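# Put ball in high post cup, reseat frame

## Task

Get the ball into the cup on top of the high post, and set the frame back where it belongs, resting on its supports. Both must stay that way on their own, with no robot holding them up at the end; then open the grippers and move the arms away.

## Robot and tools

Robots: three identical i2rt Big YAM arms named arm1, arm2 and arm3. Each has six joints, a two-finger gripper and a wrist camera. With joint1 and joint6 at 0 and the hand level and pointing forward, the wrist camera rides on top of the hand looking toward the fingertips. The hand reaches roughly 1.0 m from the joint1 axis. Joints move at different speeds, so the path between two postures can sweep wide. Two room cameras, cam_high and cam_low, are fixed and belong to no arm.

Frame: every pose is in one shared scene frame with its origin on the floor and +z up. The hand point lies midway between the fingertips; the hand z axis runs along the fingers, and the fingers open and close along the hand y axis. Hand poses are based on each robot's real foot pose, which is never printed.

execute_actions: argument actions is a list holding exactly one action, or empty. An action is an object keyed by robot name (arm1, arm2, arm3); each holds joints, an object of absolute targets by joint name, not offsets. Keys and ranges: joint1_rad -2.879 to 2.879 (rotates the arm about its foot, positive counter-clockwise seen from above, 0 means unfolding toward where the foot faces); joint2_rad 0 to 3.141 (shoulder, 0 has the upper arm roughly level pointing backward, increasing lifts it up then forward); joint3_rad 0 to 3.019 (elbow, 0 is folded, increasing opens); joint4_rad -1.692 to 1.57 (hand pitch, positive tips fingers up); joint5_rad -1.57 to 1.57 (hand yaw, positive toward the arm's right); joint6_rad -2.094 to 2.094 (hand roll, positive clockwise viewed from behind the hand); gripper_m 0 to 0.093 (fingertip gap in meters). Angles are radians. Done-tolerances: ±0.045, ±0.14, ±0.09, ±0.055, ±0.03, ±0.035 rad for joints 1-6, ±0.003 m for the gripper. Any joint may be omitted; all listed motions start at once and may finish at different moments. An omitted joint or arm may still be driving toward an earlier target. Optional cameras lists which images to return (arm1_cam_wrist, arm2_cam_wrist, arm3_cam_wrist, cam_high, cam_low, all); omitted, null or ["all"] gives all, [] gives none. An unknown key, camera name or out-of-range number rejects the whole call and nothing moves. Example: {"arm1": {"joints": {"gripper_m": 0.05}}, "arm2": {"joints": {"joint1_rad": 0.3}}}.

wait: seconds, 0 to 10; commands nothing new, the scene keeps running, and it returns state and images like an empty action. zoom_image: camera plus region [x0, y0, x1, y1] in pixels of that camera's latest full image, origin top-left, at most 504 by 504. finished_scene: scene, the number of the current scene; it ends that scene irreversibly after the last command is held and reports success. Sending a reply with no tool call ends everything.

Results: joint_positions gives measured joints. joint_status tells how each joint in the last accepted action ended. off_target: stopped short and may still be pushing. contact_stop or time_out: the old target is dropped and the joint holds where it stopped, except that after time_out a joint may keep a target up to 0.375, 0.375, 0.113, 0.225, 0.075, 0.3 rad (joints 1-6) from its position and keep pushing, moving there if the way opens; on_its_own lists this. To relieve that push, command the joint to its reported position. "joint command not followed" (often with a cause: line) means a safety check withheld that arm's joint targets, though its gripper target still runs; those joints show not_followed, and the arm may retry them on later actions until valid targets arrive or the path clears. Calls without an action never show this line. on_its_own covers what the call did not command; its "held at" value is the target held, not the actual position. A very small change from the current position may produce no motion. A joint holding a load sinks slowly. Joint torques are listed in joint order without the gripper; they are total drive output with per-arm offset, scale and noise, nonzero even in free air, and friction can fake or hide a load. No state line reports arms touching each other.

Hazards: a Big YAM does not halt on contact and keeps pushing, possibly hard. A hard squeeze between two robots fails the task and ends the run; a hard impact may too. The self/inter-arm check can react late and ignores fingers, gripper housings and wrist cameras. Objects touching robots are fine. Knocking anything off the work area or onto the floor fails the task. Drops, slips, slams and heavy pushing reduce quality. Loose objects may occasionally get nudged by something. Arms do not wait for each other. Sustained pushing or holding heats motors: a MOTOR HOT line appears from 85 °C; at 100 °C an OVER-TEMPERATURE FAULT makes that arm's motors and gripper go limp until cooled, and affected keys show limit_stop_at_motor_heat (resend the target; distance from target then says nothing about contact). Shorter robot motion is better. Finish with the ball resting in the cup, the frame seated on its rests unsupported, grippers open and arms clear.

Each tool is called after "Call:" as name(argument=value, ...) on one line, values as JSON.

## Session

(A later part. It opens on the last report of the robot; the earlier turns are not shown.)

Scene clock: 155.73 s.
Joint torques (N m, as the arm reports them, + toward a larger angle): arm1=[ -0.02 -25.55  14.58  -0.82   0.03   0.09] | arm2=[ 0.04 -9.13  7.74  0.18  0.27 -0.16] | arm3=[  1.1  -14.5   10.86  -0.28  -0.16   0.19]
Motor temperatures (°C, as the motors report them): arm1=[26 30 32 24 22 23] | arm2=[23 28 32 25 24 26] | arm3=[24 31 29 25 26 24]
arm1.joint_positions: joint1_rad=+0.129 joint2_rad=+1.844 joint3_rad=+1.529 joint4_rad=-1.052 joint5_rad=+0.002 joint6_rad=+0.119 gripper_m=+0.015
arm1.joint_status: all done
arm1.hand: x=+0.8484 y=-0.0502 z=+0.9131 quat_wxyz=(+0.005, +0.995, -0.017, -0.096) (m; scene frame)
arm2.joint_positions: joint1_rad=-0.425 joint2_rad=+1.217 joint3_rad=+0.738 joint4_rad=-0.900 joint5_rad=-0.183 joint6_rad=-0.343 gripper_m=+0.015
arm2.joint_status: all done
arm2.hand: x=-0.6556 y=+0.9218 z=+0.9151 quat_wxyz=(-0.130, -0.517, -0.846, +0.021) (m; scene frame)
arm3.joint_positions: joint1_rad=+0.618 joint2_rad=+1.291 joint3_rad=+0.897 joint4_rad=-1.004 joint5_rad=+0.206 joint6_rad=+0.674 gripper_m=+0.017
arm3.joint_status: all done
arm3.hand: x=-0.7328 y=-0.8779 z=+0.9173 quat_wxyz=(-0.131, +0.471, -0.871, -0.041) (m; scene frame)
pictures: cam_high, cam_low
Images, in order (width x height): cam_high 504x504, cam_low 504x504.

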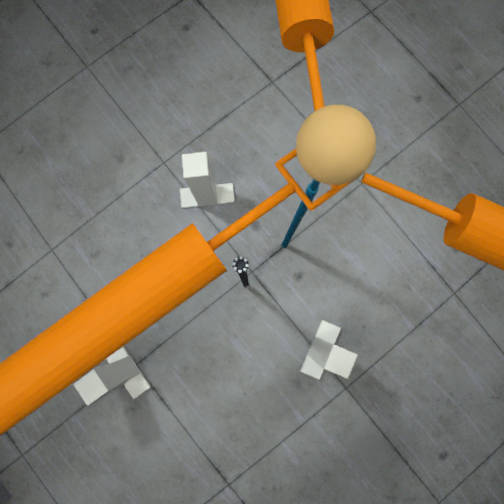

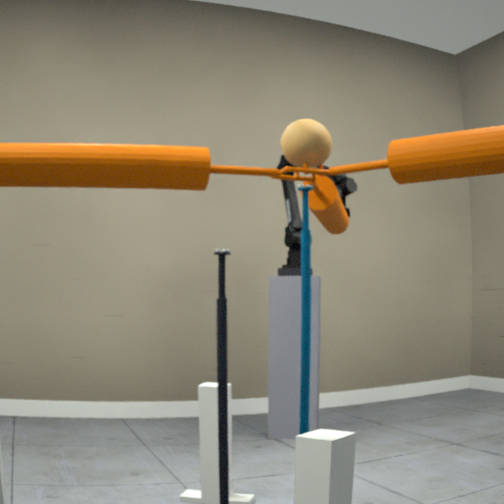

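Call:
execute_actions(actions=[{"arm1":{"joints":{"joint2_rad":1.835,"joint3_rad":1.488,"joint4_rad":-0.99}},"arm2":{"joints":{"joint2_rad":1.262,"joint3_rad":0.668,"joint4_rad":-0.782}},"arm3":{"joints":{"joint2_rad":1.312,"joint3_rad":0.842,"joint4_rad":-0.91}}}], cameras=["cam_high","cam_low"])

Call:
zoom_image(camera="cam_low", region=[235, 100, 375, 240])

Call:
zoom_image(camera="cam_high", region=[240, 80, 420, 260])

Scene clock: 175.47 s.
Joint torques (N m, as the arm reports them, + toward a larger angle): arm1=[ -0.6  -25.35  10.1    0.21   0.07   0.09] | arm2=[ 0.49 -8.97  7.23  0.58  0.19 -0.1 ] | arm3=[  0.76 -12.86  10.24   0.64  -0.12   0.19]
Motor temperatures (°C, as the motors report them): arm1=[26 31 33 24 22 23] | arm2=[23 28 32 25 24 26] | arm3=[24 31 29 25 26 24]
arm1.joint_positions: joint1_rad=+0.129 joint2_rad=+1.877 joint3_rad=+1.490 joint4_rad=-0.982 joint5_rad=+0.000 joint6_rad=+0.119 gripper_m=+0.015
arm1.joint_status: all done
arm1.hand: x=+0.8474 y=-0.0503 z=+0.8810 quat_wxyz=(+0.006, +0.995, -0.017, -0.094) (m; scene frame)
arm2.joint_positions: joint1_rad=-0.426 joint2_rad=+1.280 joint3_rad=+0.680 joint4_rad=-0.776 joint5_rad=-0.181 joint6_rad=-0.344 gripper_m=+0.015
arm2.joint_status: all done
arm2.hand: x=-0.6565 y=+0.9210 z=+0.8788 quat_wxyz=(-0.129, -0.517, -0.846, +0.022) (m; scene frame)
arm3.joint_positions: joint1_rad=+0.618 joint2_rad=+1.329 joint3_rad=+0.837 joint4_rad=-0.906 joint5_rad=+0.204 joint6_rad=+0.674 gripper_m=+0.017
arm3.joint_status: all done
arm3.hand: x=-0.7326 y=-0.8792 z=+0.8846 quat_wxyz=(-0.131, +0.471, -0.871, -0.041) (m; scene frame)
pictures: cam_high, cam_low
Images, in order (width x height): cam_high 504x504, cam_low 504x504.

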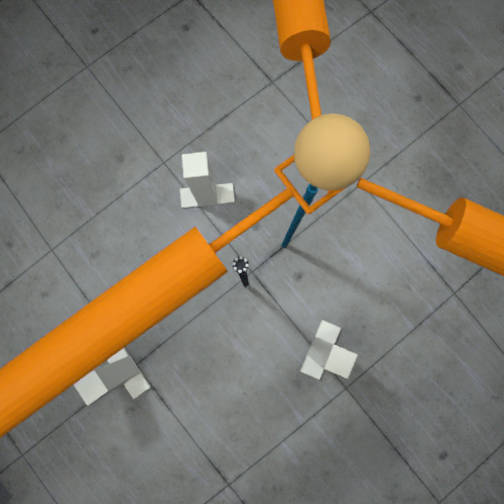

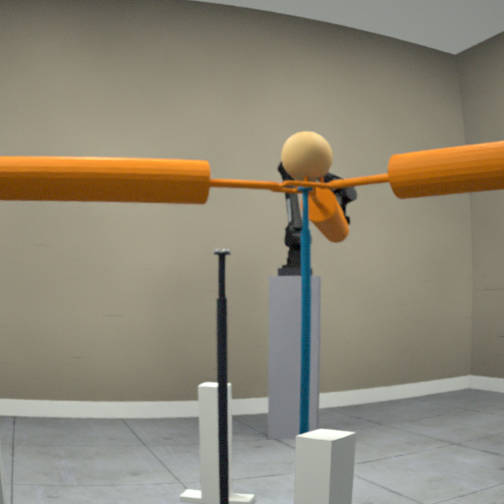

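Region (235, 100, 375, 240) of cam_low's 504x504 image, scaled by 3.600, with more detail than that image has.

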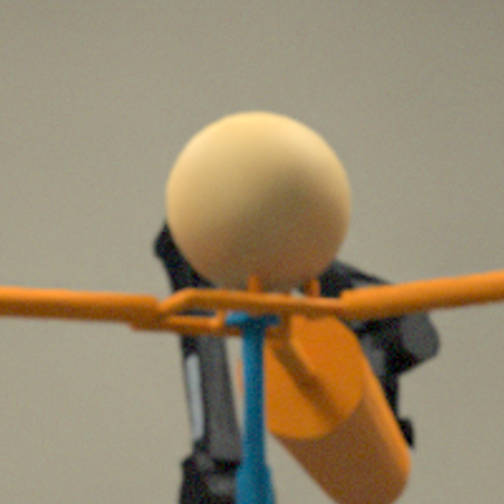

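Region (240, 80, 420, 260) of cam_high's 504x504 image, scaled by 2.800, with more detail than that image has.

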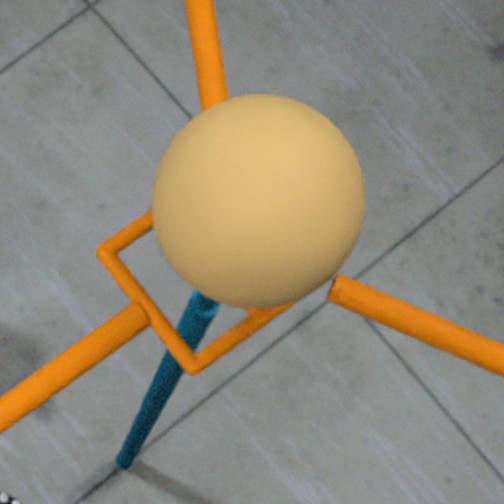

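Call:
execute_actions(actions=[{"arm1":{"joints":{"joint2_rad":1.845,"joint3_rad":1.45,"joint4_rad":-0.94}},"arm2":{"joints":{"joint1_rad":-0.42,"joint2_rad":1.308,"joint3_rad":0.642,"joint4_rad":-0.715}},"arm3":{"joints":{"joint1_rad":0.615,"joint2_rad":1.352,"joint3_rad":0.812,"joint4_rad":-0.845}}}], cameras=[])

Call:
wait(seconds=2)

Call:
zoom_image(camera="cam_low", region=[235, 100, 375, 240])

Scene clock: 180.73 s.
Joint torques (N m, as the arm reports them, + toward a larger angle): arm1=[  0.01 -24.43   9.61   0.49   0.07   0.06] | arm2=[ 1.35 -8.63  6.9   0.83  0.23 -0.14] | arm3=[  0.1  -11.72   9.85   1.05  -0.08   0.18]
Motor temperatures (°C, as the motors report them): arm1=[26 31 32 24 22 23] | arm2=[23 28 32 25 24 26] | arm3=[24 31 29 25 26 24]
arm1.joint_positions: joint1_rad=+0.129 joint2_rad=+1.878 joint3_rad=+1.456 joint4_rad=-0.937 joint5_rad=+0.000 joint6_rad=+0.119 gripper_m=+0.015
arm1.joint_status: all done
arm1.hand: x=+0.8500 y=-0.0500 z=+0.8694 quat_wxyz=(+0.006, +0.995, -0.017, -0.100) (m; scene frame)
arm2.joint_positions: joint1_rad=-0.420 joint2_rad=+1.314 joint3_rad=+0.655 joint4_rad=-0.717 joint5_rad=-0.181 joint6_rad=-0.344 gripper_m=+0.015
arm2.joint_status: all done
arm2.hand: x=-0.6543 y=+0.9212 z=+0.8621 quat_wxyz=(-0.130, -0.514, -0.848, +0.022) (m; scene frame)
arm3.joint_positions: joint1_rad=+0.609 joint2_rad=+1.358 joint3_rad=+0.808 joint4_rad=-0.850 joint5_rad=+0.204 joint6_rad=+0.674 gripper_m=+0.017
arm3.joint_status: all done
arm3.hand: x=-0.7293 y=-0.8796 z=+0.8657 quat_wxyz=(-0.130, +0.468, -0.873, -0.040) (m; scene frame)
pictures: none
No camera images: the call's "cameras" was empty. Leave "cameras" out to get every camera's image.

Scene clock: 182.73 s.
Joint torques (N m, as the arm reports them, + toward a larger angle): arm1=[ -0.59 -24.13   9.61   0.49   0.07   0.09] | arm2=[ 0.94 -8.41  6.74  0.82  0.21 -0.1 ] | arm3=[  0.08 -11.62   9.85   1.04  -0.09   0.19]
Motor temperatures (°C, as the motors report them): arm1=[26 31 32 24 22 23] | arm2=[23 27 32 25 24 26] | arm3=[24 31 29 25 26 24]
arm1.joint_positions: joint1_rad=+0.129 joint2_rad=+1.878 joint3_rad=+1.456 joint4_rad=-0.937 joint5_rad=+0.000 joint6_rad=+0.119 gripper_m=+0.015
arm1.joint_status: all done
arm1.hand: x=+0.8500 y=-0.0500 z=+0.8694 quat_wxyz=(+0.006, +0.995, -0.017, -0.100) (m; scene frame)
arm2.joint_positions: joint1_rad=-0.420 joint2_rad=+1.314 joint3_rad=+0.655 joint4_rad=-0.717 joint5_rad=-0.181 joint6_rad=-0.344 gripper_m=+0.015
arm2.joint_status: all done
arm2.hand: x=-0.6543 y=+0.9212 z=+0.8621 quat_wxyz=(-0.130, -0.514, -0.848, +0.022) (m; scene frame)
arm3.joint_positions: joint1_rad=+0.609 joint2_rad=+1.358 joint3_rad=+0.808 joint4_rad=-0.850 joint5_rad=+0.204 joint6_rad=+0.674 gripper_m=+0.017
arm3.joint_status: all done
arm3.hand: x=-0.7293 y=-0.8796 z=+0.8657 quat_wxyz=(-0.130, +0.468, -0.873, -0.040) (m; scene frame)
wait: 2.00 s; at rest by 0.27 s
pictures: arm1_cam_wrist, arm2_cam_wrist, arm3_cam_wrist, cam_high, cam_low
Images, in order (width x height): arm1_cam_wrist 504x504, arm2_cam_wrist 504x504, arm3_cam_wrist 504x504, cam_high 504x504, cam_low 504x504.

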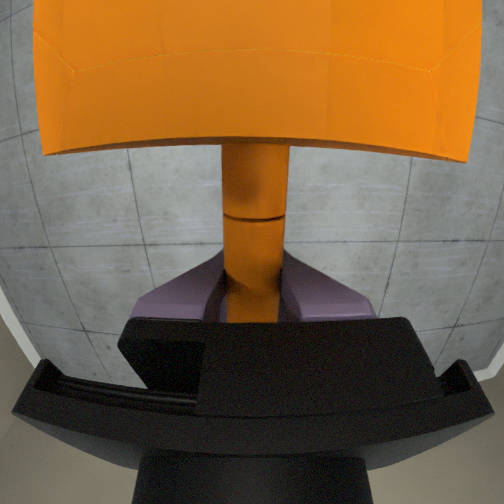

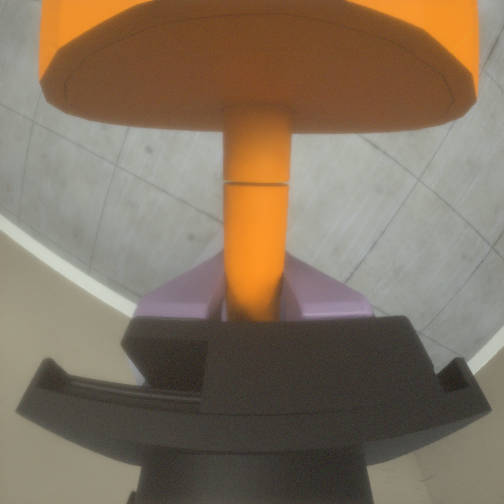

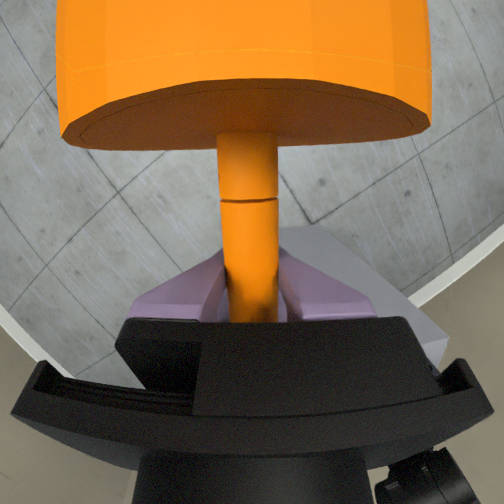

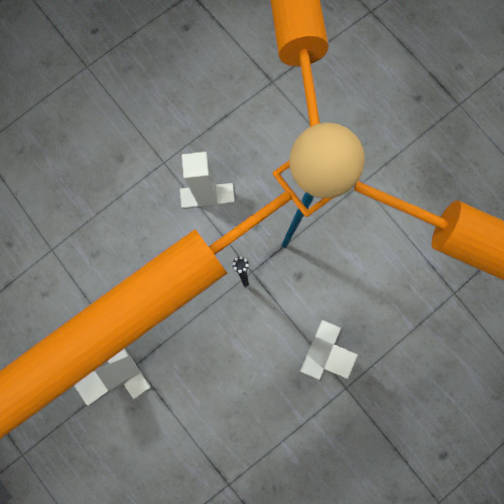

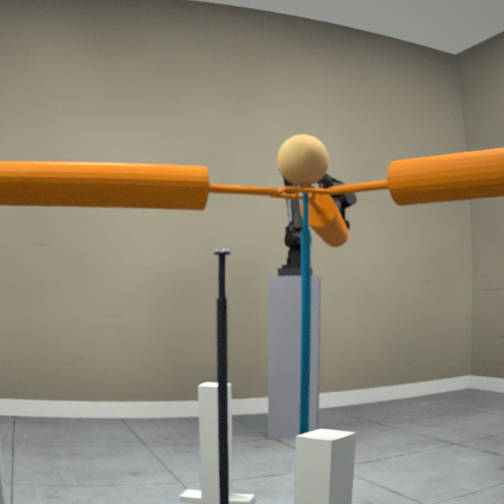

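Region (235, 100, 375, 240) of cam_low's 504x504 image, scaled by 3.600, with more detail than that image has.

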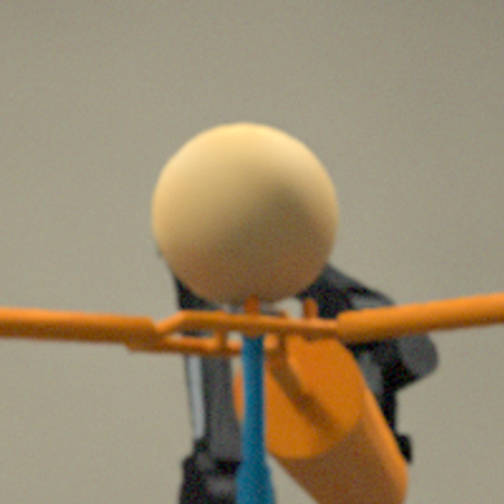

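Call:
execute_actions(actions=[])

Scene clock: 204.67 s.
Joint torques (N m, as the arm reports them, + toward a larger angle): arm1=[ -0.56 -24.14   9.6    0.49   0.07   0.09] | arm2=[ 1.12 -8.49  6.73  0.81  0.21 -0.1 ] | arm3=[  0.02 -11.76   9.75   1.02  -0.09   0.18]
Motor temperatures (°C, as the motors report them): arm1=[26 32 31 24 22 23] | arm2=[23 27 32 25 24 26] | arm3=[24 30 29 25 26 24]
arm1.joint_positions: joint1_rad=+0.129 joint2_rad=+1.878 joint3_rad=+1.456 joint4_rad=-0.937 joint5_rad=+0.000 joint6_rad=+0.119 gripper_m=+0.015
arm1.joint_status: all done
arm1.hand: x=+0.8500 y=-0.0500 z=+0.8694 quat_wxyz=(+0.006, +0.995, -0.017, -0.100) (m; scene frame)
arm2.joint_positions: joint1_rad=-0.420 joint2_rad=+1.314 joint3_rad=+0.655 joint4_rad=-0.717 joint5_rad=-0.181 joint6_rad=-0.344 gripper_m=+0.015
arm2.joint_status: all done
arm2.hand: x=-0.6543 y=+0.9212 z=+0.8621 quat_wxyz=(-0.130, -0.514, -0.848, +0.022) (m; scene frame)
arm3.joint_positions: joint1_rad=+0.609 joint2_rad=+1.358 joint3_rad=+0.808 joint4_rad=-0.850 joint5_rad=+0.204 joint6_rad=+0.674 gripper_m=+0.017
arm3.joint_status: all done
arm3.hand: x=-0.7293 y=-0.8796 z=+0.8657 quat_wxyz=(-0.130, +0.468, -0.873, -0.040) (m; scene frame)
pictures: arm1_cam_wrist, arm2_cam_wrist, arm3_cam_wrist, cam_high, cam_low
Images, in order (width x height): arm1_cam_wrist 504x504, arm2_cam_wrist 504x504, arm3_cam_wrist 504x504, cam_high 504x504, cam_low 504x504.

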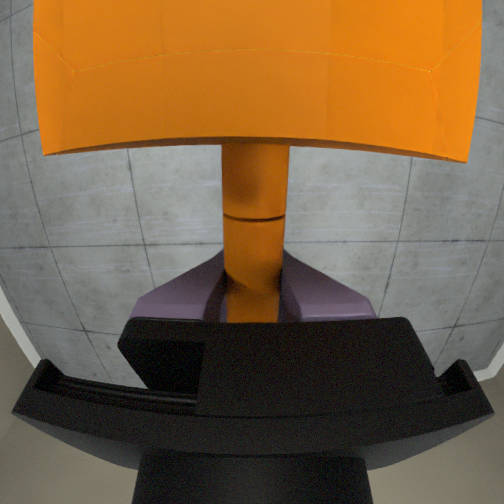

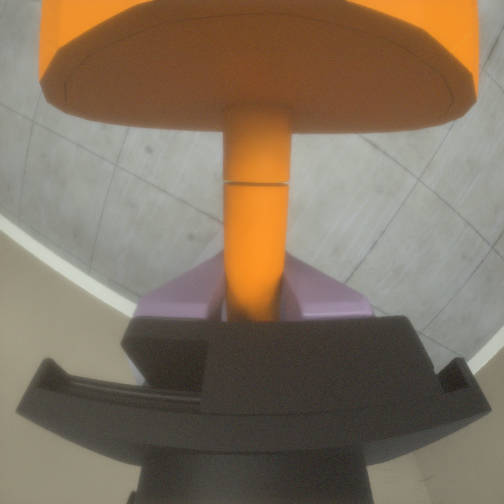

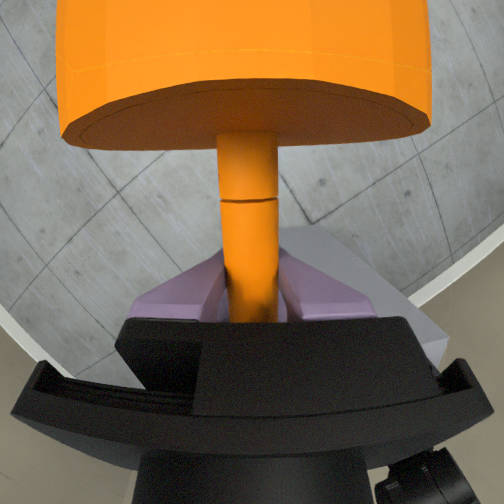

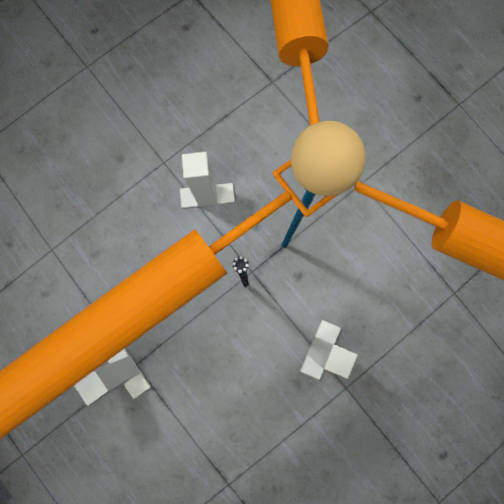

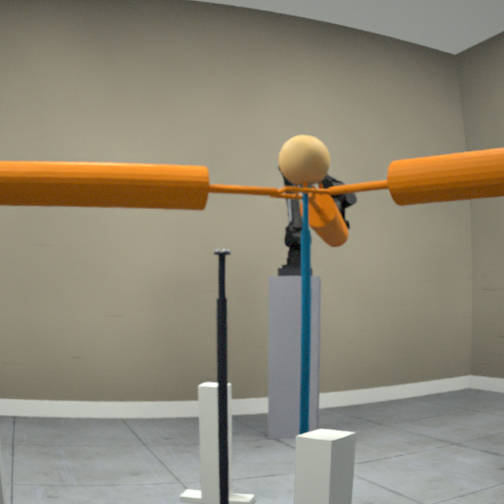

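Call:
zoom_image(camera="cam_low", region=[260, 125, 350, 215])

Region (260, 125, 350, 215) of cam_low's 504x504 image, scaled by 5.600, with more detail than that image has.

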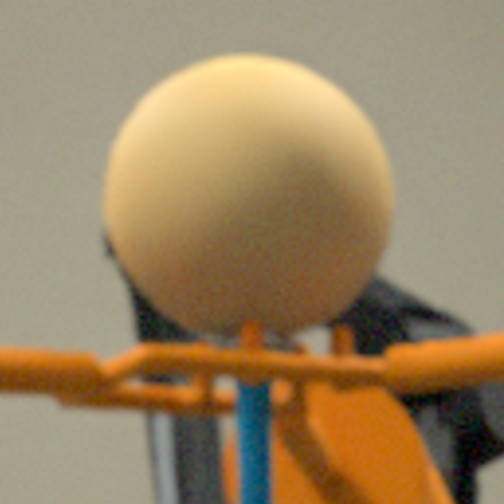

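Call:
execute_actions(actions=[{"arm1":{"joints":{"joint2_rad":1.89,"joint3_rad":1.435,"joint4_rad":-0.89}},"arm2":{"joints":{"joint2_rad":1.35,"joint3_rad":0.63,"joint4_rad":-0.64}},"arm3":{"joints":{"joint2_rad":1.385,"joint3_rad":0.785,"joint4_rad":-0.78}}}], cameras=["cam_high","cam_low"])

Call:
zoom_image(camera="cam_low", region=[260, 125, 350, 215])

Scene clock: 213.03 s.
Joint torques (N m, as the arm reports them, + toward a larger angle): arm1=[ -0.56 -23.26   9.68   0.74   0.1    0.09] | arm2=[ 1.02 -8.38  7.02  1.32  0.2  -0.11] | arm3=[ -0.2  -11.6    9.75   1.3   -0.04   0.17]
Motor temperatures (°C, as the motors report them): arm1=[26 32 31 24 22 23] | arm2=[23 27 32 25 24 26] | arm3=[24 30 29 25 26 24]
arm1.joint_positions: joint1_rad=+0.129 joint2_rad=+1.914 joint3_rad=+1.438 joint4_rad=-0.894 joint5_rad=-0.001 joint6_rad=+0.119 gripper_m=+0.015
arm1.joint_status: all done
arm1.hand: x=+0.8500 y=-0.0502 z=+0.8431 quat_wxyz=(+0.006, +0.995, -0.017, -0.094) (m; scene frame)
arm2.joint_positions: joint1_rad=-0.420 joint2_rad=+1.354 joint3_rad=+0.635 joint4_rad=-0.656 joint5_rad=-0.181 joint6_rad=-0.344 gripper_m=+0.015
arm2.joint_status: all done
arm2.hand: x=-0.6543 y=+0.9205 z=+0.8450 quat_wxyz=(-0.130, -0.514, -0.848, +0.022) (m; scene frame)
arm3.joint_positions: joint1_rad=+0.609 joint2_rad=+1.387 joint3_rad=+0.779 joint4_rad=-0.792 joint5_rad=+0.202 joint6_rad=+0.674 gripper_m=+0.017
arm3.joint_status: all done
arm3.hand: x=-0.7294 y=-0.8803 z=+0.8475 quat_wxyz=(-0.129, +0.468, -0.873, -0.040) (m; scene frame)
pictures: cam_high, cam_low
Images, in order (width x height): cam_high 504x504, cam_low 504x504.

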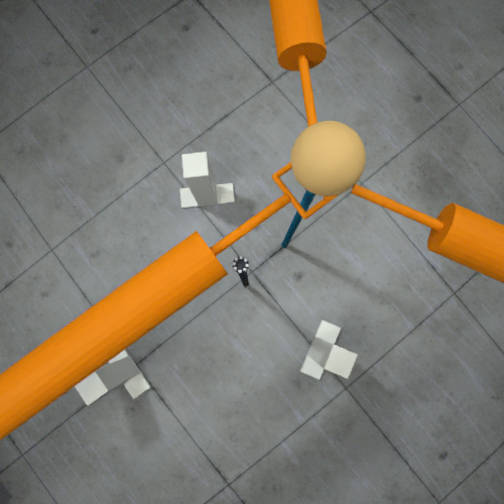

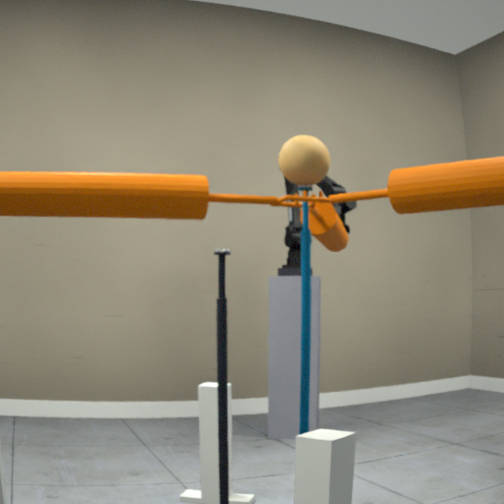

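Region (260, 125, 350, 215) of cam_low's 504x504 image, scaled by 5.600, with more detail than that image has.

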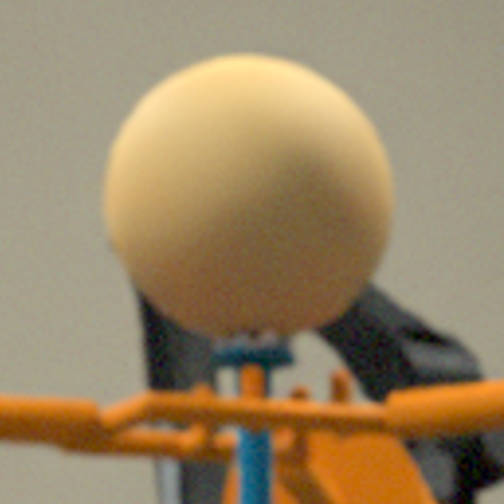

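Call:
execute_actions(actions=[{"arm1":{"joints":{"joint2_rad":1.92,"joint3_rad":1.405,"joint4_rad":-0.835}},"arm2":{"joints":{"joint2_rad":1.42,"joint3_rad":0.6,"joint4_rad":-0.54}},"arm3":{"joints":{"joint2_rad":1.44,"joint3_rad":0.752,"joint4_rad":-0.69}}}], cameras=[])

Call:
execute_actions(actions=[{"arm1":{"joints":{"joint1_rad":0.105,"joint2_rad":1.81,"joint3_rad":1.24,"joint4_rad":-0.77,"joint6_rad":0.10}},"arm2":{"joints":{"joint1_rad":-0.254,"joint2_rad":1.37,"joint3_rad":0.57,"joint4_rad":-0.53,"joint5_rad":-0.148,"joint6_rad":-0.172}},"arm3":{"joints":{"joint1_rad":0.48,"joint2_rad":1.47,"joint3_rad":0.80,"joint4_rad":-0.67,"joint5_rad":0.171,"joint6_rad":0.537}}}], cameras=["cam_high","cam_low"])

Scene clock: 239.13 s.
Joint torques (N m, as the arm reports them, + toward a larger angle): arm1=[ -0.78 -23.23   9.11   0.58   0.09   0.11] | arm2=[ 0.62 -9.64  6.51  1.34  0.19 -0.12] | arm3=[  0.04 -12.53   9.22   1.41  -0.05   0.18]
Motor temperatures (°C, as the motors report them): arm1=[26 32 30 24 22 23] | arm2=[23 27 32 25 24 26] | arm3=[24 30 29 25 26 24]
arm1.joint_positions: joint1_rad=+0.129 joint2_rad=+1.941 joint3_rad=+1.412 joint4_rad=-0.836 joint5_rad=-0.001 joint6_rad=+0.119 gripper_m=+0.015
arm1.joint_status: all done
arm1.hand: x=+0.8498 y=-0.0501 z=+0.8205 quat_wxyz=(+0.006, +0.995, -0.017, -0.096) (m; scene frame)
arm2.joint_positions: joint1_rad=-0.420 joint2_rad=+1.429 joint3_rad=+0.604 joint4_rad=-0.557 joint5_rad=-0.181 joint6_rad=-0.344 gripper_m=+0.015
arm2.joint_status: all done
arm2.hand: x=-0.6546 y=+0.9213 z=+0.8159 quat_wxyz=(-0.128, -0.514, -0.848, +0.020) (m; scene frame)
arm3.joint_positions: joint1_rad=+0.609 joint2_rad=+1.446 joint3_rad=+0.744 joint4_rad=-0.705 joint5_rad=+0.202 joint6_rad=+0.674 gripper_m=+0.017
arm3.joint_status: all done
arm3.hand: x=-0.7292 y=-0.8808 z=+0.8183 quat_wxyz=(-0.128, +0.468, -0.873, -0.037) (m; scene frame)
pictures: none
No camera images: the call's "cameras" was empty. Leave "cameras" out to get every camera's image.

Scene clock: 240.07 s.
Joint torques (N m, as the arm reports them, + toward a larger angle): arm1=[ -2.21 -22.25   8.97   0.73   0.11  -0.13] | arm2=[ 1.19 -9.89  6.    0.68  0.14  0.11] | arm3=[  0.25 -12.16  11.66   1.03   0.14  -0.04]
Motor temperatures (°C, as the motors report them): arm1=[26 32 30 24 22 23] | arm2=[23 27 32 25 24 26] | arm3=[24 30 29 25 26 24]
arm1.joint_positions: joint1_rad=+0.115 joint2_rad=+1.841 joint3_rad=+1.242 joint4_rad=-0.774 joint5_rad=-0.001 joint6_rad=+0.108 gripper_m=+0.015
arm1.joint_status: all done
arm1.hand: x=+0.8989 y=-0.0382 z=+0.8166 quat_wxyz=(+0.005, +0.995, -0.019, -0.093) (m; scene frame)
arm2.joint_positions: joint1_rad=-0.252 joint2_rad=+1.395 joint3_rad=+0.583 joint4_rad=-0.525 joint5_rad=-0.153 joint6_rad=-0.174 gripper_m=+0.015
arm2.joint_status: all done
arm2.hand: x=-0.6042 y=+0.9353 z=+0.8207 quat_wxyz=(-0.136, -0.515, -0.846, +0.023) (m; scene frame)
arm3.joint_positions: joint1_rad=+0.473 joint2_rad=+1.468 joint3_rad=+0.768 joint4_rad=-0.674 joint5_rad=+0.175 joint6_rad=+0.538 gripper_m=+0.017
arm3.joint_status: all done
arm3.hand: x=-0.6821 y=-0.8668 z=+0.8191 quat_wxyz=(-0.128, +0.468, -0.874, -0.041) (m; scene frame)
pictures: cam_high, cam_low
Images, in order (width x height): cam_high 504x504, cam_low 504x504.

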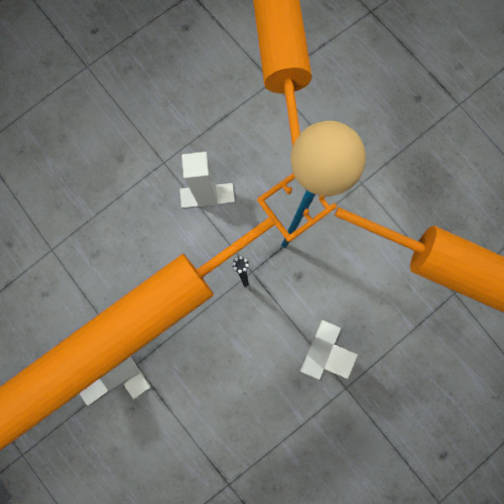

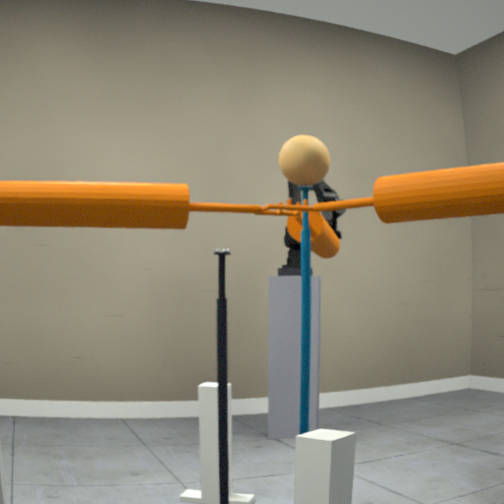

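Call:
execute_actions(actions=[{"arm1":{"joints":{"joint1_rad":0.123,"joint2_rad":1.59,"joint3_rad":0.94,"joint4_rad":-0.69,"joint6_rad":0.117}},"arm2":{"joints":{"joint1_rad":0.034,"joint2_rad":1.475,"joint3_rad":0.69,"joint4_rad":-0.516,"joint5_rad":-0.08,"joint6_rad":0.114}},"arm3":{"joints":{"joint1_rad":0.213,"joint2_rad":1.50,"joint3_rad":0.84,"joint4_rad":-0.646,"joint5_rad":0.109,"joint6_rad":0.268}}}], cameras=["cam_high"])

Call:
execute_actions(actions=[{"arm1":{"joints":{"joint1_rad":0.148,"joint2_rad":1.33,"joint3_rad":0.645,"joint4_rad":-0.652,"joint6_rad":0.14}},"arm2":{"joints":{"joint1_rad":0.253,"joint2_rad":1.625,"joint3_rad":0.88,"joint4_rad":-0.535,"joint5_rad":-0.029,"joint6_rad":0.327}},"arm3":{"joints":{"joint1_rad":-0.035,"joint2_rad":1.585,"joint3_rad":0.935,"joint4_rad":-0.615,"joint5_rad":0.05,"joint6_rad":0.025}}}], cameras=["cam_high"])

Call:
execute_actions(actions=[{"arm1":{"joints":{"joint1_rad":0.192,"joint2_rad":0.97,"joint3_rad":0.453,"joint4_rad":-0.87,"joint5_rad":0,"joint6_rad":0.18}},"arm2":{"joints":{"joint1_rad":0.414,"joint2_rad":1.76,"joint3_rad":1.155,"joint4_rad":-0.71,"joint5_rad":0,"joint6_rad":0.475}},"arm3":{"joints":{"joint1_rad":-0.232,"joint2_rad":1.69,"joint3_rad":1.16,"joint4_rad":-0.765,"joint5_rad":0,"joint6_rad":-0.162}}}], cameras=["cam_high","cam_low"])

Scene clock: 253.97 s.
Joint torques (N m, as the arm reports them, + toward a larger angle): arm1=[ -0.8  -16.42   8.83   0.86   0.04   0.03] | arm2=[  1.28 -10.08   8.56   0.45   0.21   0.18] | arm3=[  0.14 -13.33  11.03   0.8    0.02  -0.04]
Motor temperatures (°C, as the motors report them): arm1=[26 32 30 24 22 23] | arm2=[23 27 32 25 24 26] | arm3=[24 30 29 25 26 24]
arm1.joint_positions: joint1_rad=+0.115 joint2_rad=+1.607 joint3_rad=+0.939 joint4_rad=-0.697 joint5_rad=+0.001 joint6_rad=+0.108 gripper_m=+0.015
arm1.joint_status: all done
arm1.hand: x=+0.9970 y=-0.0311 z=+0.8261 quat_wxyz=(+0.004, +0.995, -0.019, -0.097) (m; scene frame)
arm2.joint_positions: joint1_rad=+0.031 joint2_rad=+1.482 joint3_rad=+0.671 joint4_rad=-0.505 joint5_rad=-0.083 joint6_rad=+0.106 gripper_m=+0.015
arm2.joint_status: all done
arm2.hand: x=-0.5081 y=+0.9422 z=+0.8192 quat_wxyz=(-0.131, -0.516, -0.846, +0.020) (m; scene frame)
arm3.joint_positions: joint1_rad=+0.209 joint2_rad=+1.502 joint3_rad=+0.817 joint4_rad=-0.642 joint5_rad=+0.114 joint6_rad=+0.271 gripper_m=+0.017
arm3.joint_status: all done
arm3.hand: x=-0.5838 y=-0.8617 z=+0.8239 quat_wxyz=(-0.130, +0.470, -0.872, -0.045) (m; scene frame)
pictures: cam_high
Images, in order (width x height): cam_high 504x504.

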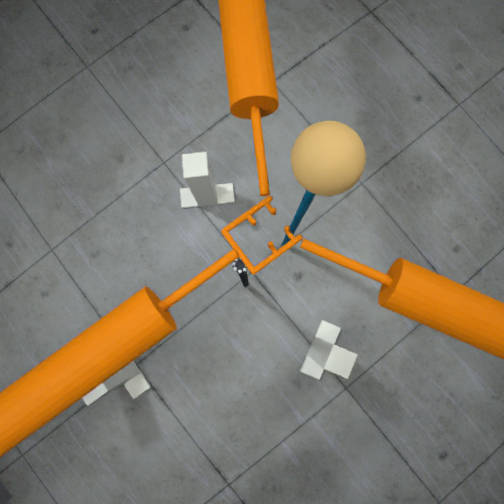

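Scene clock: 255.00 s.
Joint torques (N m, as the arm reports them, + toward a larger angle): arm1=[ -0.33 -10.68   8.97   0.58   0.09   0.1 ] | arm2=[  1.49 -12.42   8.9    0.57   0.17   0.18] | arm3=[  0.16 -15.96  10.66   0.84  -0.01  -0.04]
Motor temperatures (°C, as the motors report them): arm1=[26 32 30 24 22 23] | arm2=[23 27 32 25 24 26] | arm3=[24 30 30 25 26 24]
arm1.joint_positions: joint1_rad=+0.134 joint2_rad=+1.346 joint3_rad=+0.643 joint4_rad=-0.655 joint5_rad=-0.001 joint6_rad=+0.123 gripper_m=+0.015
arm1.joint_status: all done
arm1.hand: x=+1.1043 y=-0.0302 z=+0.8254 quat_wxyz=(+0.007, +0.995, -0.017, -0.100) (m; scene frame)
arm2.joint_positions: joint1_rad=+0.248 joint2_rad=+1.636 joint3_rad=+0.858 joint4_rad=-0.526 joint5_rad=-0.031 joint6_rad=+0.316 gripper_m=+0.015
arm2.joint_status: all done
arm2.hand: x=-0.4024 y=+0.9403 z=+0.8178 quat_wxyz=(-0.132, -0.516, -0.846, +0.018) (m; scene frame)
arm3.joint_positions: joint1_rad=-0.041 joint2_rad=+1.597 joint3_rad=+0.917 joint4_rad=-0.610 joint5_rad=+0.054 joint6_rad=+0.029 gripper_m=+0.017
arm3.joint_status: all done
arm3.hand: x=-0.4755 y=-0.8638 z=+0.8221 quat_wxyz=(-0.138, +0.469, -0.871, -0.048) (m; scene frame)
pictures: cam_high
Images, in order (width x height): cam_high 504x504.

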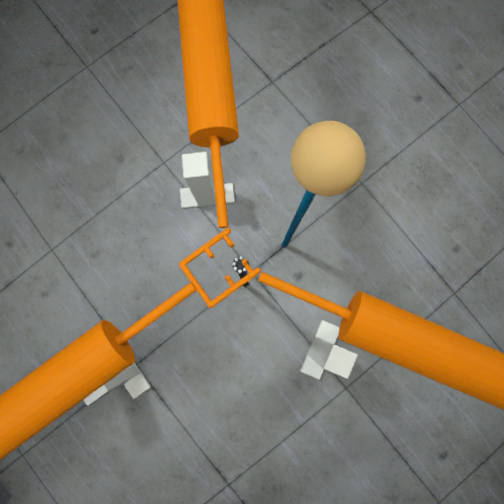

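Scene clock: 256.03 s.
Joint torques (N m, as the arm reports them, + toward a larger angle): arm1=[ 0.09 -4.3  10.32  0.07  0.01  0.11] | arm2=[  2.13 -15.6   10.01  -0.09  -0.03   0.19] | arm3=[ -0.4  -18.89  11.22  -0.11   0.15  -0.07]
Motor temperatures (°C, as the motors report them): arm1=[26 32 30 24 22 23] | arm2=[23 27 32 25 24 26] | arm3=[24 30 30 25 26 24]
arm1.joint_positions: joint1_rad=+0.173 joint2_rad=+0.977 joint3_rad=+0.445 joint4_rad=-0.858 joint5_rad=+0.002 joint6_rad=+0.162 gripper_m=+0.015
arm1.joint_status: all done
arm1.hand: x=+1.2119 y=-0.0299 z=+0.8461 quat_wxyz=(+0.007, +0.996, -0.017, -0.084) (m; scene frame)
arm2.joint_positions: joint1_rad=+0.403 joint2_rad=+1.766 joint3_rad=+1.130 joint4_rad=-0.683 joint5_rad=+0.004 joint6_rad=+0.465 gripper_m=+0.015
arm2.joint_status: all done
arm2.hand: x=-0.2968 y=+0.9422 z=+0.8424 quat_wxyz=(-0.124, -0.516, -0.847, +0.015) (m; scene frame)
arm3.joint_positions: joint1_rad=-0.231 joint2_rad=+1.702 joint3_rad=+1.143 joint4_rad=-0.737 joint5_rad=-0.001 joint6_rad=-0.157 gripper_m=+0.017
arm3.joint_status: all done
arm3.hand: x=-0.3699 y=-0.8641 z=+0.8491 quat_wxyz=(-0.132, +0.471, -0.871, -0.047) (m; scene frame)
pictures: cam_high, cam_low
Images, in order (width x height): cam_high 504x504, cam_low 504x504.

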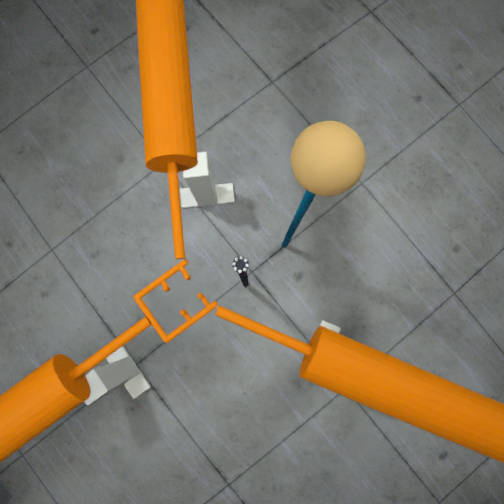

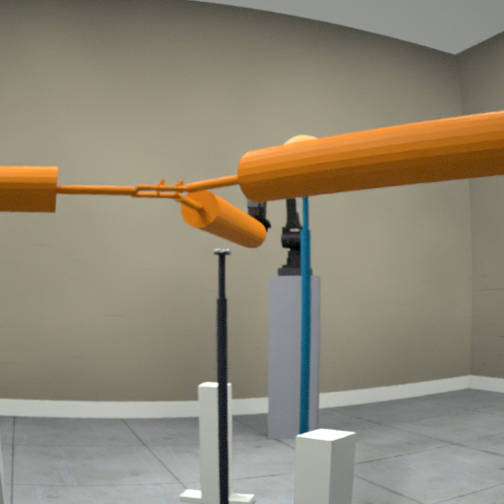

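The frame is clear of both posts, so I'll start the descent.

Call:
execute_actions(actions=[{"arm1":{"joints":{"joint2_rad":1.41,"joint3_rad":0.30,"joint4_rad":-0.30}},"arm2":{"joints":{"joint2_rad":1.995,"joint3_rad":1.09,"joint4_rad":-0.422}},"arm3":{"joints":{"joint2_rad":1.905,"joint3_rad":1.065,"joint4_rad":-0.464}}}], cameras=[])

Call:
execute_actions(actions=[{"arm1":{"joints":{"joint2_rad":2.07,"joint3_rad":0.345,"joint4_rad":0.32}},"arm2":{"joints":{"joint2_rad":2.275,"joint3_rad":1.14,"joint4_rad":-0.184}},"arm3":{"joints":{"joint2_rad":2.18,"joint3_rad":1.09,"joint4_rad":-0.203}}}], cameras=[])

Call:
execute_actions(actions=[{"arm1":{"joints":{"joint2_rad":2.59,"joint3_rad":0.55,"joint4_rad":0.63}},"arm2":{"joints":{"joint2_rad":2.58,"joint3_rad":1.29,"joint4_rad":-0.024}},"arm3":{"joints":{"joint2_rad":2.485,"joint3_rad":1.21,"joint4_rad":-0.016}}}], cameras=["cam_high","cam_low"])

Scene clock: 265.23 s.
Joint torques (N m, as the arm reports them, + toward a larger angle): arm1=[-0.3  -6.71  4.7   1.02  0.15  0.08] | arm2=[  1.19 -18.37   5.46   0.9    0.22   0.17] | arm3=[ -0.21 -21.24   7.18   0.94  -0.07  -0.02]
Motor temperatures (°C, as the motors report them): arm1=[26 31 30 24 22 23] | arm2=[23 28 33 25 24 26] | arm3=[24 31 29 25 26 24]
arm1.joint_positions: joint1_rad=+0.179 joint2_rad=+1.416 joint3_rad=+0.306 joint4_rad=-0.313 joint5_rad=-0.002 joint6_rad=+0.165 gripper_m=+0.015
arm1.joint_status: all done
arm1.hand: x=+1.2165 y=-0.0306 z=+0.7292 quat_wxyz=(+0.008, +0.998, -0.016, -0.067) (m; scene frame)
arm2.joint_positions: joint1_rad=+0.405 joint2_rad=+2.023 joint3_rad=+1.098 joint4_rad=-0.425 joint5_rad=-0.002 joint6_rad=+0.468 gripper_m=+0.015
arm2.joint_status: all done
arm2.hand: x=-0.2949 y=+0.9427 z=+0.7152 quat_wxyz=(-0.109, -0.518, -0.849, +0.010) (m; scene frame)
arm3.joint_positions: joint1_rad=-0.234 joint2_rad=+1.930 joint3_rad=+1.070 joint4_rad=-0.465 joint5_rad=+0.004 joint6_rad=-0.163 gripper_m=+0.017
arm3.joint_status: all done
arm3.hand: x=-0.3681 y=-0.8664 z=+0.7248 quat_wxyz=(-0.120, +0.473, -0.872, -0.039) (m; scene frame)
pictures: none
No camera images: the call's "cameras" was empty. Leave "cameras" out to get every camera's image.

Scene clock: 266.50 s.
Joint torques (N m, as the arm reports them, + toward a larger angle): arm1=[ -0.39 -10.94  -1.14   1.05   0.08   0.06] | arm2=[  2.09 -18.27   5.78   0.73   0.23   0.11] | arm3=[ -1.36 -22.09   6.95   1.29   0.    -0.01]
Motor temperatures (°C, as the motors report them): arm1=[26 31 30 24 22 23] | arm2=[23 28 33 25 24 26] | arm3=[24 31 29 25 26 24]
arm1.joint_positions: joint1_rad=+0.180 joint2_rad=+2.072 joint3_rad=+0.347 joint4_rad=+0.307 joint5_rad=+0.000 joint6_rad=+0.167 gripper_m=+0.015
arm1.joint_status: all done
arm1.hand: x=+1.2119 y=-0.0302 z=+0.6089 quat_wxyz=(+0.007, +0.997, -0.016, -0.070) (m; scene frame)
arm2.joint_positions: joint1_rad=+0.402 joint2_rad=+2.290 joint3_rad=+1.120 joint4_rad=-0.183 joint5_rad=-0.003 joint6_rad=+0.473 gripper_m=+0.015
arm2.joint_status: all done
arm2.hand: x=-0.3020 y=+0.9456 z=+0.5977 quat_wxyz=(-0.108, -0.521, -0.847, +0.009) (m; scene frame)
arm3.joint_positions: joint1_rad=-0.222 joint2_rad=+2.199 joint3_rad=+1.074 joint4_rad=-0.211 joint5_rad=+0.003 joint6_rad=-0.163 gripper_m=+0.017
arm3.joint_status: all done
arm3.hand: x=-0.3767 y=-0.8659 z=+0.6047 quat_wxyz=(-0.115, +0.479, -0.870, -0.039) (m; scene frame)
pictures: none
No camera images: the call's "cameras" was empty. Leave "cameras" out to get every camera's image.

Scene clock: 267.73 s.
Joint torques (N m, as the arm reports them, + toward a larger angle): arm1=[ -0.36 -13.09  -4.26   1.19   0.14   0.05] | arm2=[  1.34 -19.93   4.45   1.1    0.24   0.14] | arm3=[ -1.25 -23.65   5.17   1.61   0.02   0.  ]
Motor temperatures (°C, as the motors report them): arm1=[26 31 30 24 22 23] | arm2=[23 28 33 25 24 26] | arm3=[24 31 29 25 26 24]
arm1.joint_positions: joint1_rad=+0.180 joint2_rad=+2.595 joint3_rad=+0.553 joint4_rad=+0.611 joint5_rad=-0.002 joint6_rad=+0.168 gripper_m=+0.015
arm1.joint_status: all done
arm1.hand: x=+1.2147 y=-0.0293 z=+0.4848 quat_wxyz=(+0.007, +0.998, -0.017, -0.063) (m; scene frame)
arm2.joint_positions: joint1_rad=+0.407 joint2_rad=+2.598 joint3_rad=+1.271 joint4_rad=-0.032 joint5_rad=-0.003 joint6_rad=+0.471 gripper_m=+0.015
arm2.joint_status: all done
arm2.hand: x=-0.3009 y=+0.9470 z=+0.4759 quat_wxyz=(-0.105, -0.518, -0.849, +0.009) (m; scene frame)
arm3.joint_positions: joint1_rad=-0.222 joint2_rad=+2.503 joint3_rad=+1.195 joint4_rad=-0.032 joint5_rad=+0.001 joint6_rad=-0.163 gripper_m=+0.017
arm3.joint_status: all done
arm3.hand: x=-0.3760 y=-0.8654 z=+0.4846 quat_wxyz=(-0.112, +0.479, -0.870, -0.038) (m; scene frame)
pictures: cam_high, cam_low
Images, in order (width x height): cam_high 504x504, cam_low 504x504.

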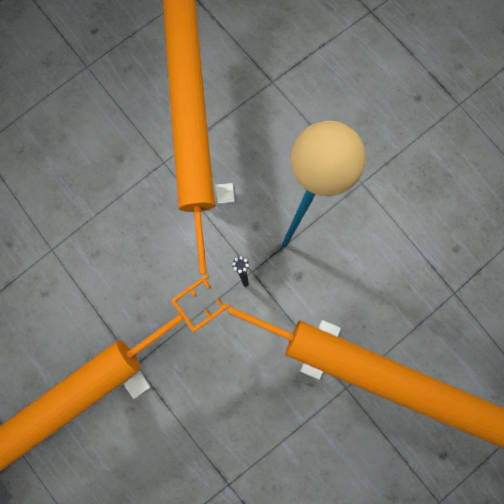

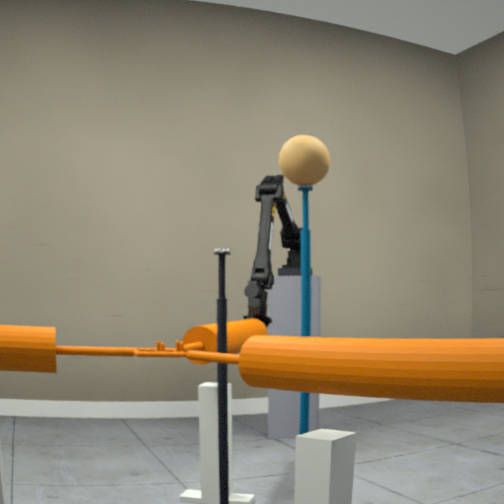

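Call:
execute_actions(actions=[{"arm1":{"joints":{"joint2_rad":2.78,"joint3_rad":0.65,"joint4_rad":0.66}},"arm2":{"joints":{"joint1_rad":0.425,"joint2_rad":2.725,"joint3_rad":1.405,"joint4_rad":0.02}},"arm3":{"joints":{"joint1_rad":-0.25,"joint2_rad":2.64,"joint3_rad":1.31,"joint4_rad":0.05}}}], cameras=["cam_high","cam_low"])

Scene clock: 273.27 s.
Joint torques (N m, as the arm reports them, + toward a larger angle): arm1=[ -0.41 -12.85  -5.42   0.68   0.14   0.05] | arm2=[  1.17 -19.44   4.61   1.18   0.19   0.09] | arm3=[ -0.81 -22.78   4.58   1.73   0.07   0.03]
Motor temperatures (°C, as the motors report them): arm1=[26 31 30 24 22 23] | arm2=[23 29 32 25 24 26] | arm3=[24 32 29 25 26 24]
arm1.joint_positions: joint1_rad=+0.180 joint2_rad=+2.782 joint3_rad=+0.659 joint4_rad=+0.652 joint5_rad=-0.002 joint6_rad=+0.168 gripper_m=+0.015
arm1.joint_status: all done
arm1.hand: x=+1.2318 y=-0.0266 z=+0.4298 quat_wxyz=(+0.004, +0.999, -0.017, -0.044) (m; scene frame)
arm2.joint_positions: joint1_rad=+0.422 joint2_rad=+2.731 joint3_rad=+1.384 joint4_rad=+0.008 joint5_rad=-0.001 joint6_rad=+0.476 gripper_m=+0.015
arm2.joint_status: all done
arm2.hand: x=-0.2870 y=+0.9461 z=+0.4260 quat_wxyz=(-0.114, -0.513, -0.850, +0.010) (m; scene frame)
arm3.joint_positions: joint1_rad=-0.245 joint2_rad=+2.646 joint3_rad=+1.296 joint4_rad=+0.032 joint5_rad=+0.001 joint6_rad=-0.166 gripper_m=+0.017
arm3.joint_status: all done
arm3.hand: x=-0.3593 y=-0.8651 z=+0.4315 quat_wxyz=(-0.123, +0.470, -0.873, -0.041) (m; scene frame)
pictures: cam_high, cam_low
Images, in order (width x height): cam_high 504x504, cam_low 504x504.

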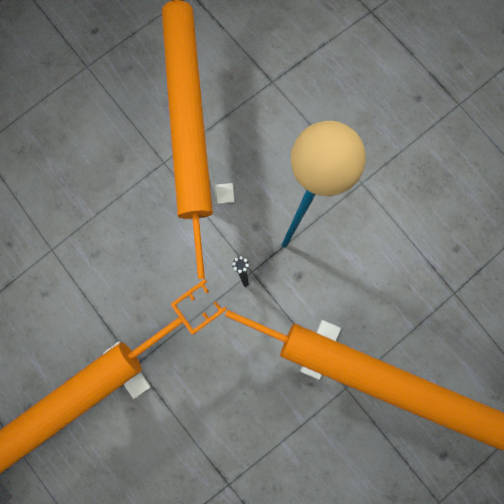

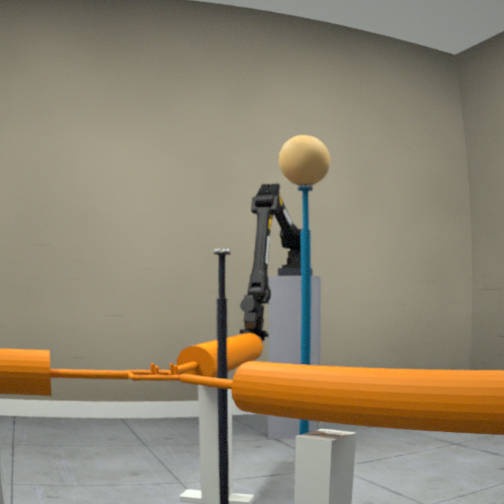

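The frame is now about 7 mm too far in +x. Commanding the home joints should correct that.

Call:
execute_actions(actions=[{"arm1":{"joints":{"joint2_rad":2.85,"joint3_rad":0.735,"joint4_rad":0.68}},"arm2":{"joints":{"joint1_rad":0.41,"joint2_rad":2.79,"joint3_rad":1.44,"joint4_rad":0.035}},"arm3":{"joints":{"joint1_rad":-0.228,"joint2_rad":2.705,"joint3_rad":1.34,"joint4_rad":0.065}}}], cameras=["cam_high","cam_low"])

Scene clock: 277.20 s.
Joint torques (N m, as the arm reports them, + toward a larger angle): arm1=[ -0.4  -13.29  -4.56   0.93   0.13   0.05] | arm2=[  0.74 -18.17   4.51   1.28   0.26   0.08] | arm3=[  0.11 -21.51   4.53   1.69   0.01   0.02]
Motor temperatures (°C, as the motors report them): arm1=[26 30 29 24 22 23] | arm2=[23 29 32 25 24 26] | arm3=[24 32 28 25 26 24]
arm1.joint_positions: joint1_rad=+0.180 joint2_rad=+2.855 joint3_rad=+0.733 joint4_rad=+0.668 joint5_rad=-0.002 joint6_rad=+0.168 gripper_m=+0.015
arm1.joint_status: all done
arm1.hand: x=+1.2237 y=-0.0275 z=+0.4023 quat_wxyz=(+0.005, +0.998, -0.017, -0.052) (m; scene frame)
arm2.joint_positions: joint1_rad=+0.414 joint2_rad=+2.783 joint3_rad=+1.415 joint4_rad=+0.021 joint5_rad=-0.004 joint6_rad=+0.476 gripper_m=+0.015
arm2.joint_status: all done
arm2.hand: x=-0.2936 y=+0.9462 z=+0.4044 quat_wxyz=(-0.111, -0.517, -0.849, +0.008) (m; scene frame)
arm3.joint_positions: joint1_rad=-0.234 joint2_rad=+2.698 joint3_rad=+1.324 joint4_rad=+0.046 joint5_rad=+0.003 joint6_rad=-0.166 gripper_m=+0.017
arm3.joint_status: all done
arm3.hand: x=-0.3668 y=-0.8652 z=+0.4101 quat_wxyz=(-0.119, +0.475, -0.871, -0.039) (m; scene frame)
pictures: cam_high, cam_low
Images, in order (width x height): cam_high 504x504, cam_low 504x504.

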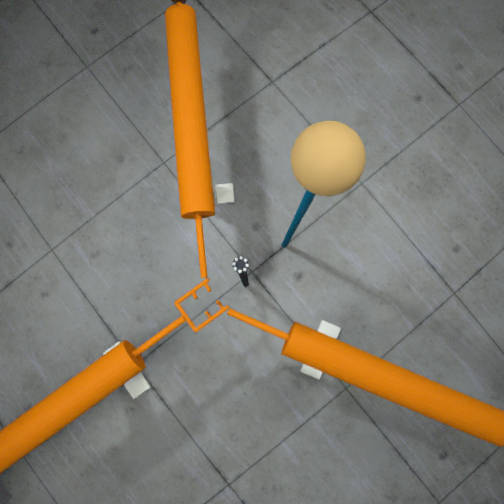

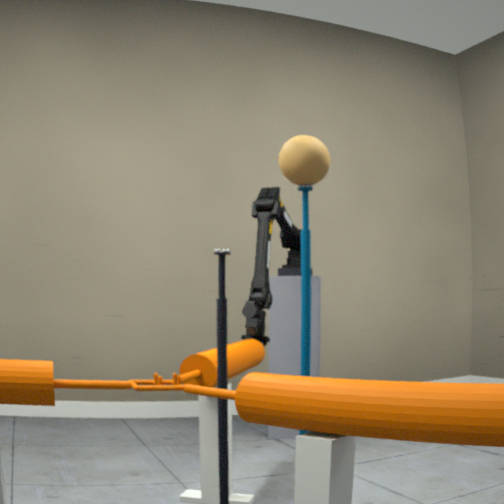

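Call:
execute_actions(actions=[{"arm2":{"joints":{"joint2_rad":2.82}},"arm3":{"joints":{"joint2_rad":2.73}}}], cameras=["cam_low"])

Scene clock: 280.77 s.
Joint torques (N m, as the arm reports them, + toward a larger angle): arm1=[ -0.42 -13.21  -4.48   0.94   0.13   0.05] | arm2=[  0.78 -16.76   4.13   1.2    0.27   0.08] | arm3=[  0.2  -19.83   4.49   1.7   -0.02   0.02]
Motor temperatures (°C, as the motors report them): arm1=[26 30 29 24 22 23] | arm2=[23 29 32 25 24 26] | arm3=[24 32 28 25 26 24]
arm1.joint_positions: joint1_rad=+0.180 joint2_rad=+2.853 joint3_rad=+0.732 joint4_rad=+0.668 joint5_rad=-0.002 joint6_rad=+0.168 gripper_m=+0.015
arm1.joint_status: not commanded
arm1.hand: x=+1.2231 y=-0.0276 z=+0.4030 quat_wxyz=(+0.005, +0.998, -0.017, -0.053) (m; scene frame)
arm2.joint_positions: joint1_rad=+0.414 joint2_rad=+2.789 joint3_rad=+1.418 joint4_rad=+0.024 joint5_rad=-0.004 joint6_rad=+0.476 gripper_m=+0.015
arm2.joint_status: all done
arm2.hand: x=-0.2943 y=+0.9467 z=+0.4017 quat_wxyz=(-0.110, -0.517, -0.849, +0.008) (m; scene frame)
arm3.joint_positions: joint1_rad=-0.234 joint2_rad=+2.701 joint3_rad=+1.325 joint4_rad=+0.048 joint5_rad=+0.003 joint6_rad=-0.166 gripper_m=+0.017
arm3.joint_status: all done
arm3.hand: x=-0.3674 y=-0.8659 z=+0.4084 quat_wxyz=(-0.118, +0.475, -0.871, -0.039) (m; scene frame)
pictures: cam_low
Images, in order (width x height): cam_low 504x504.

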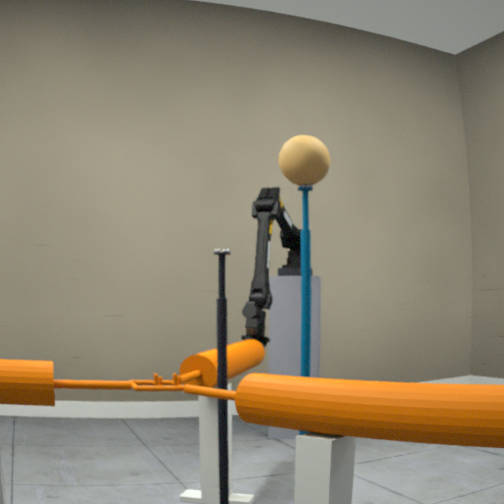

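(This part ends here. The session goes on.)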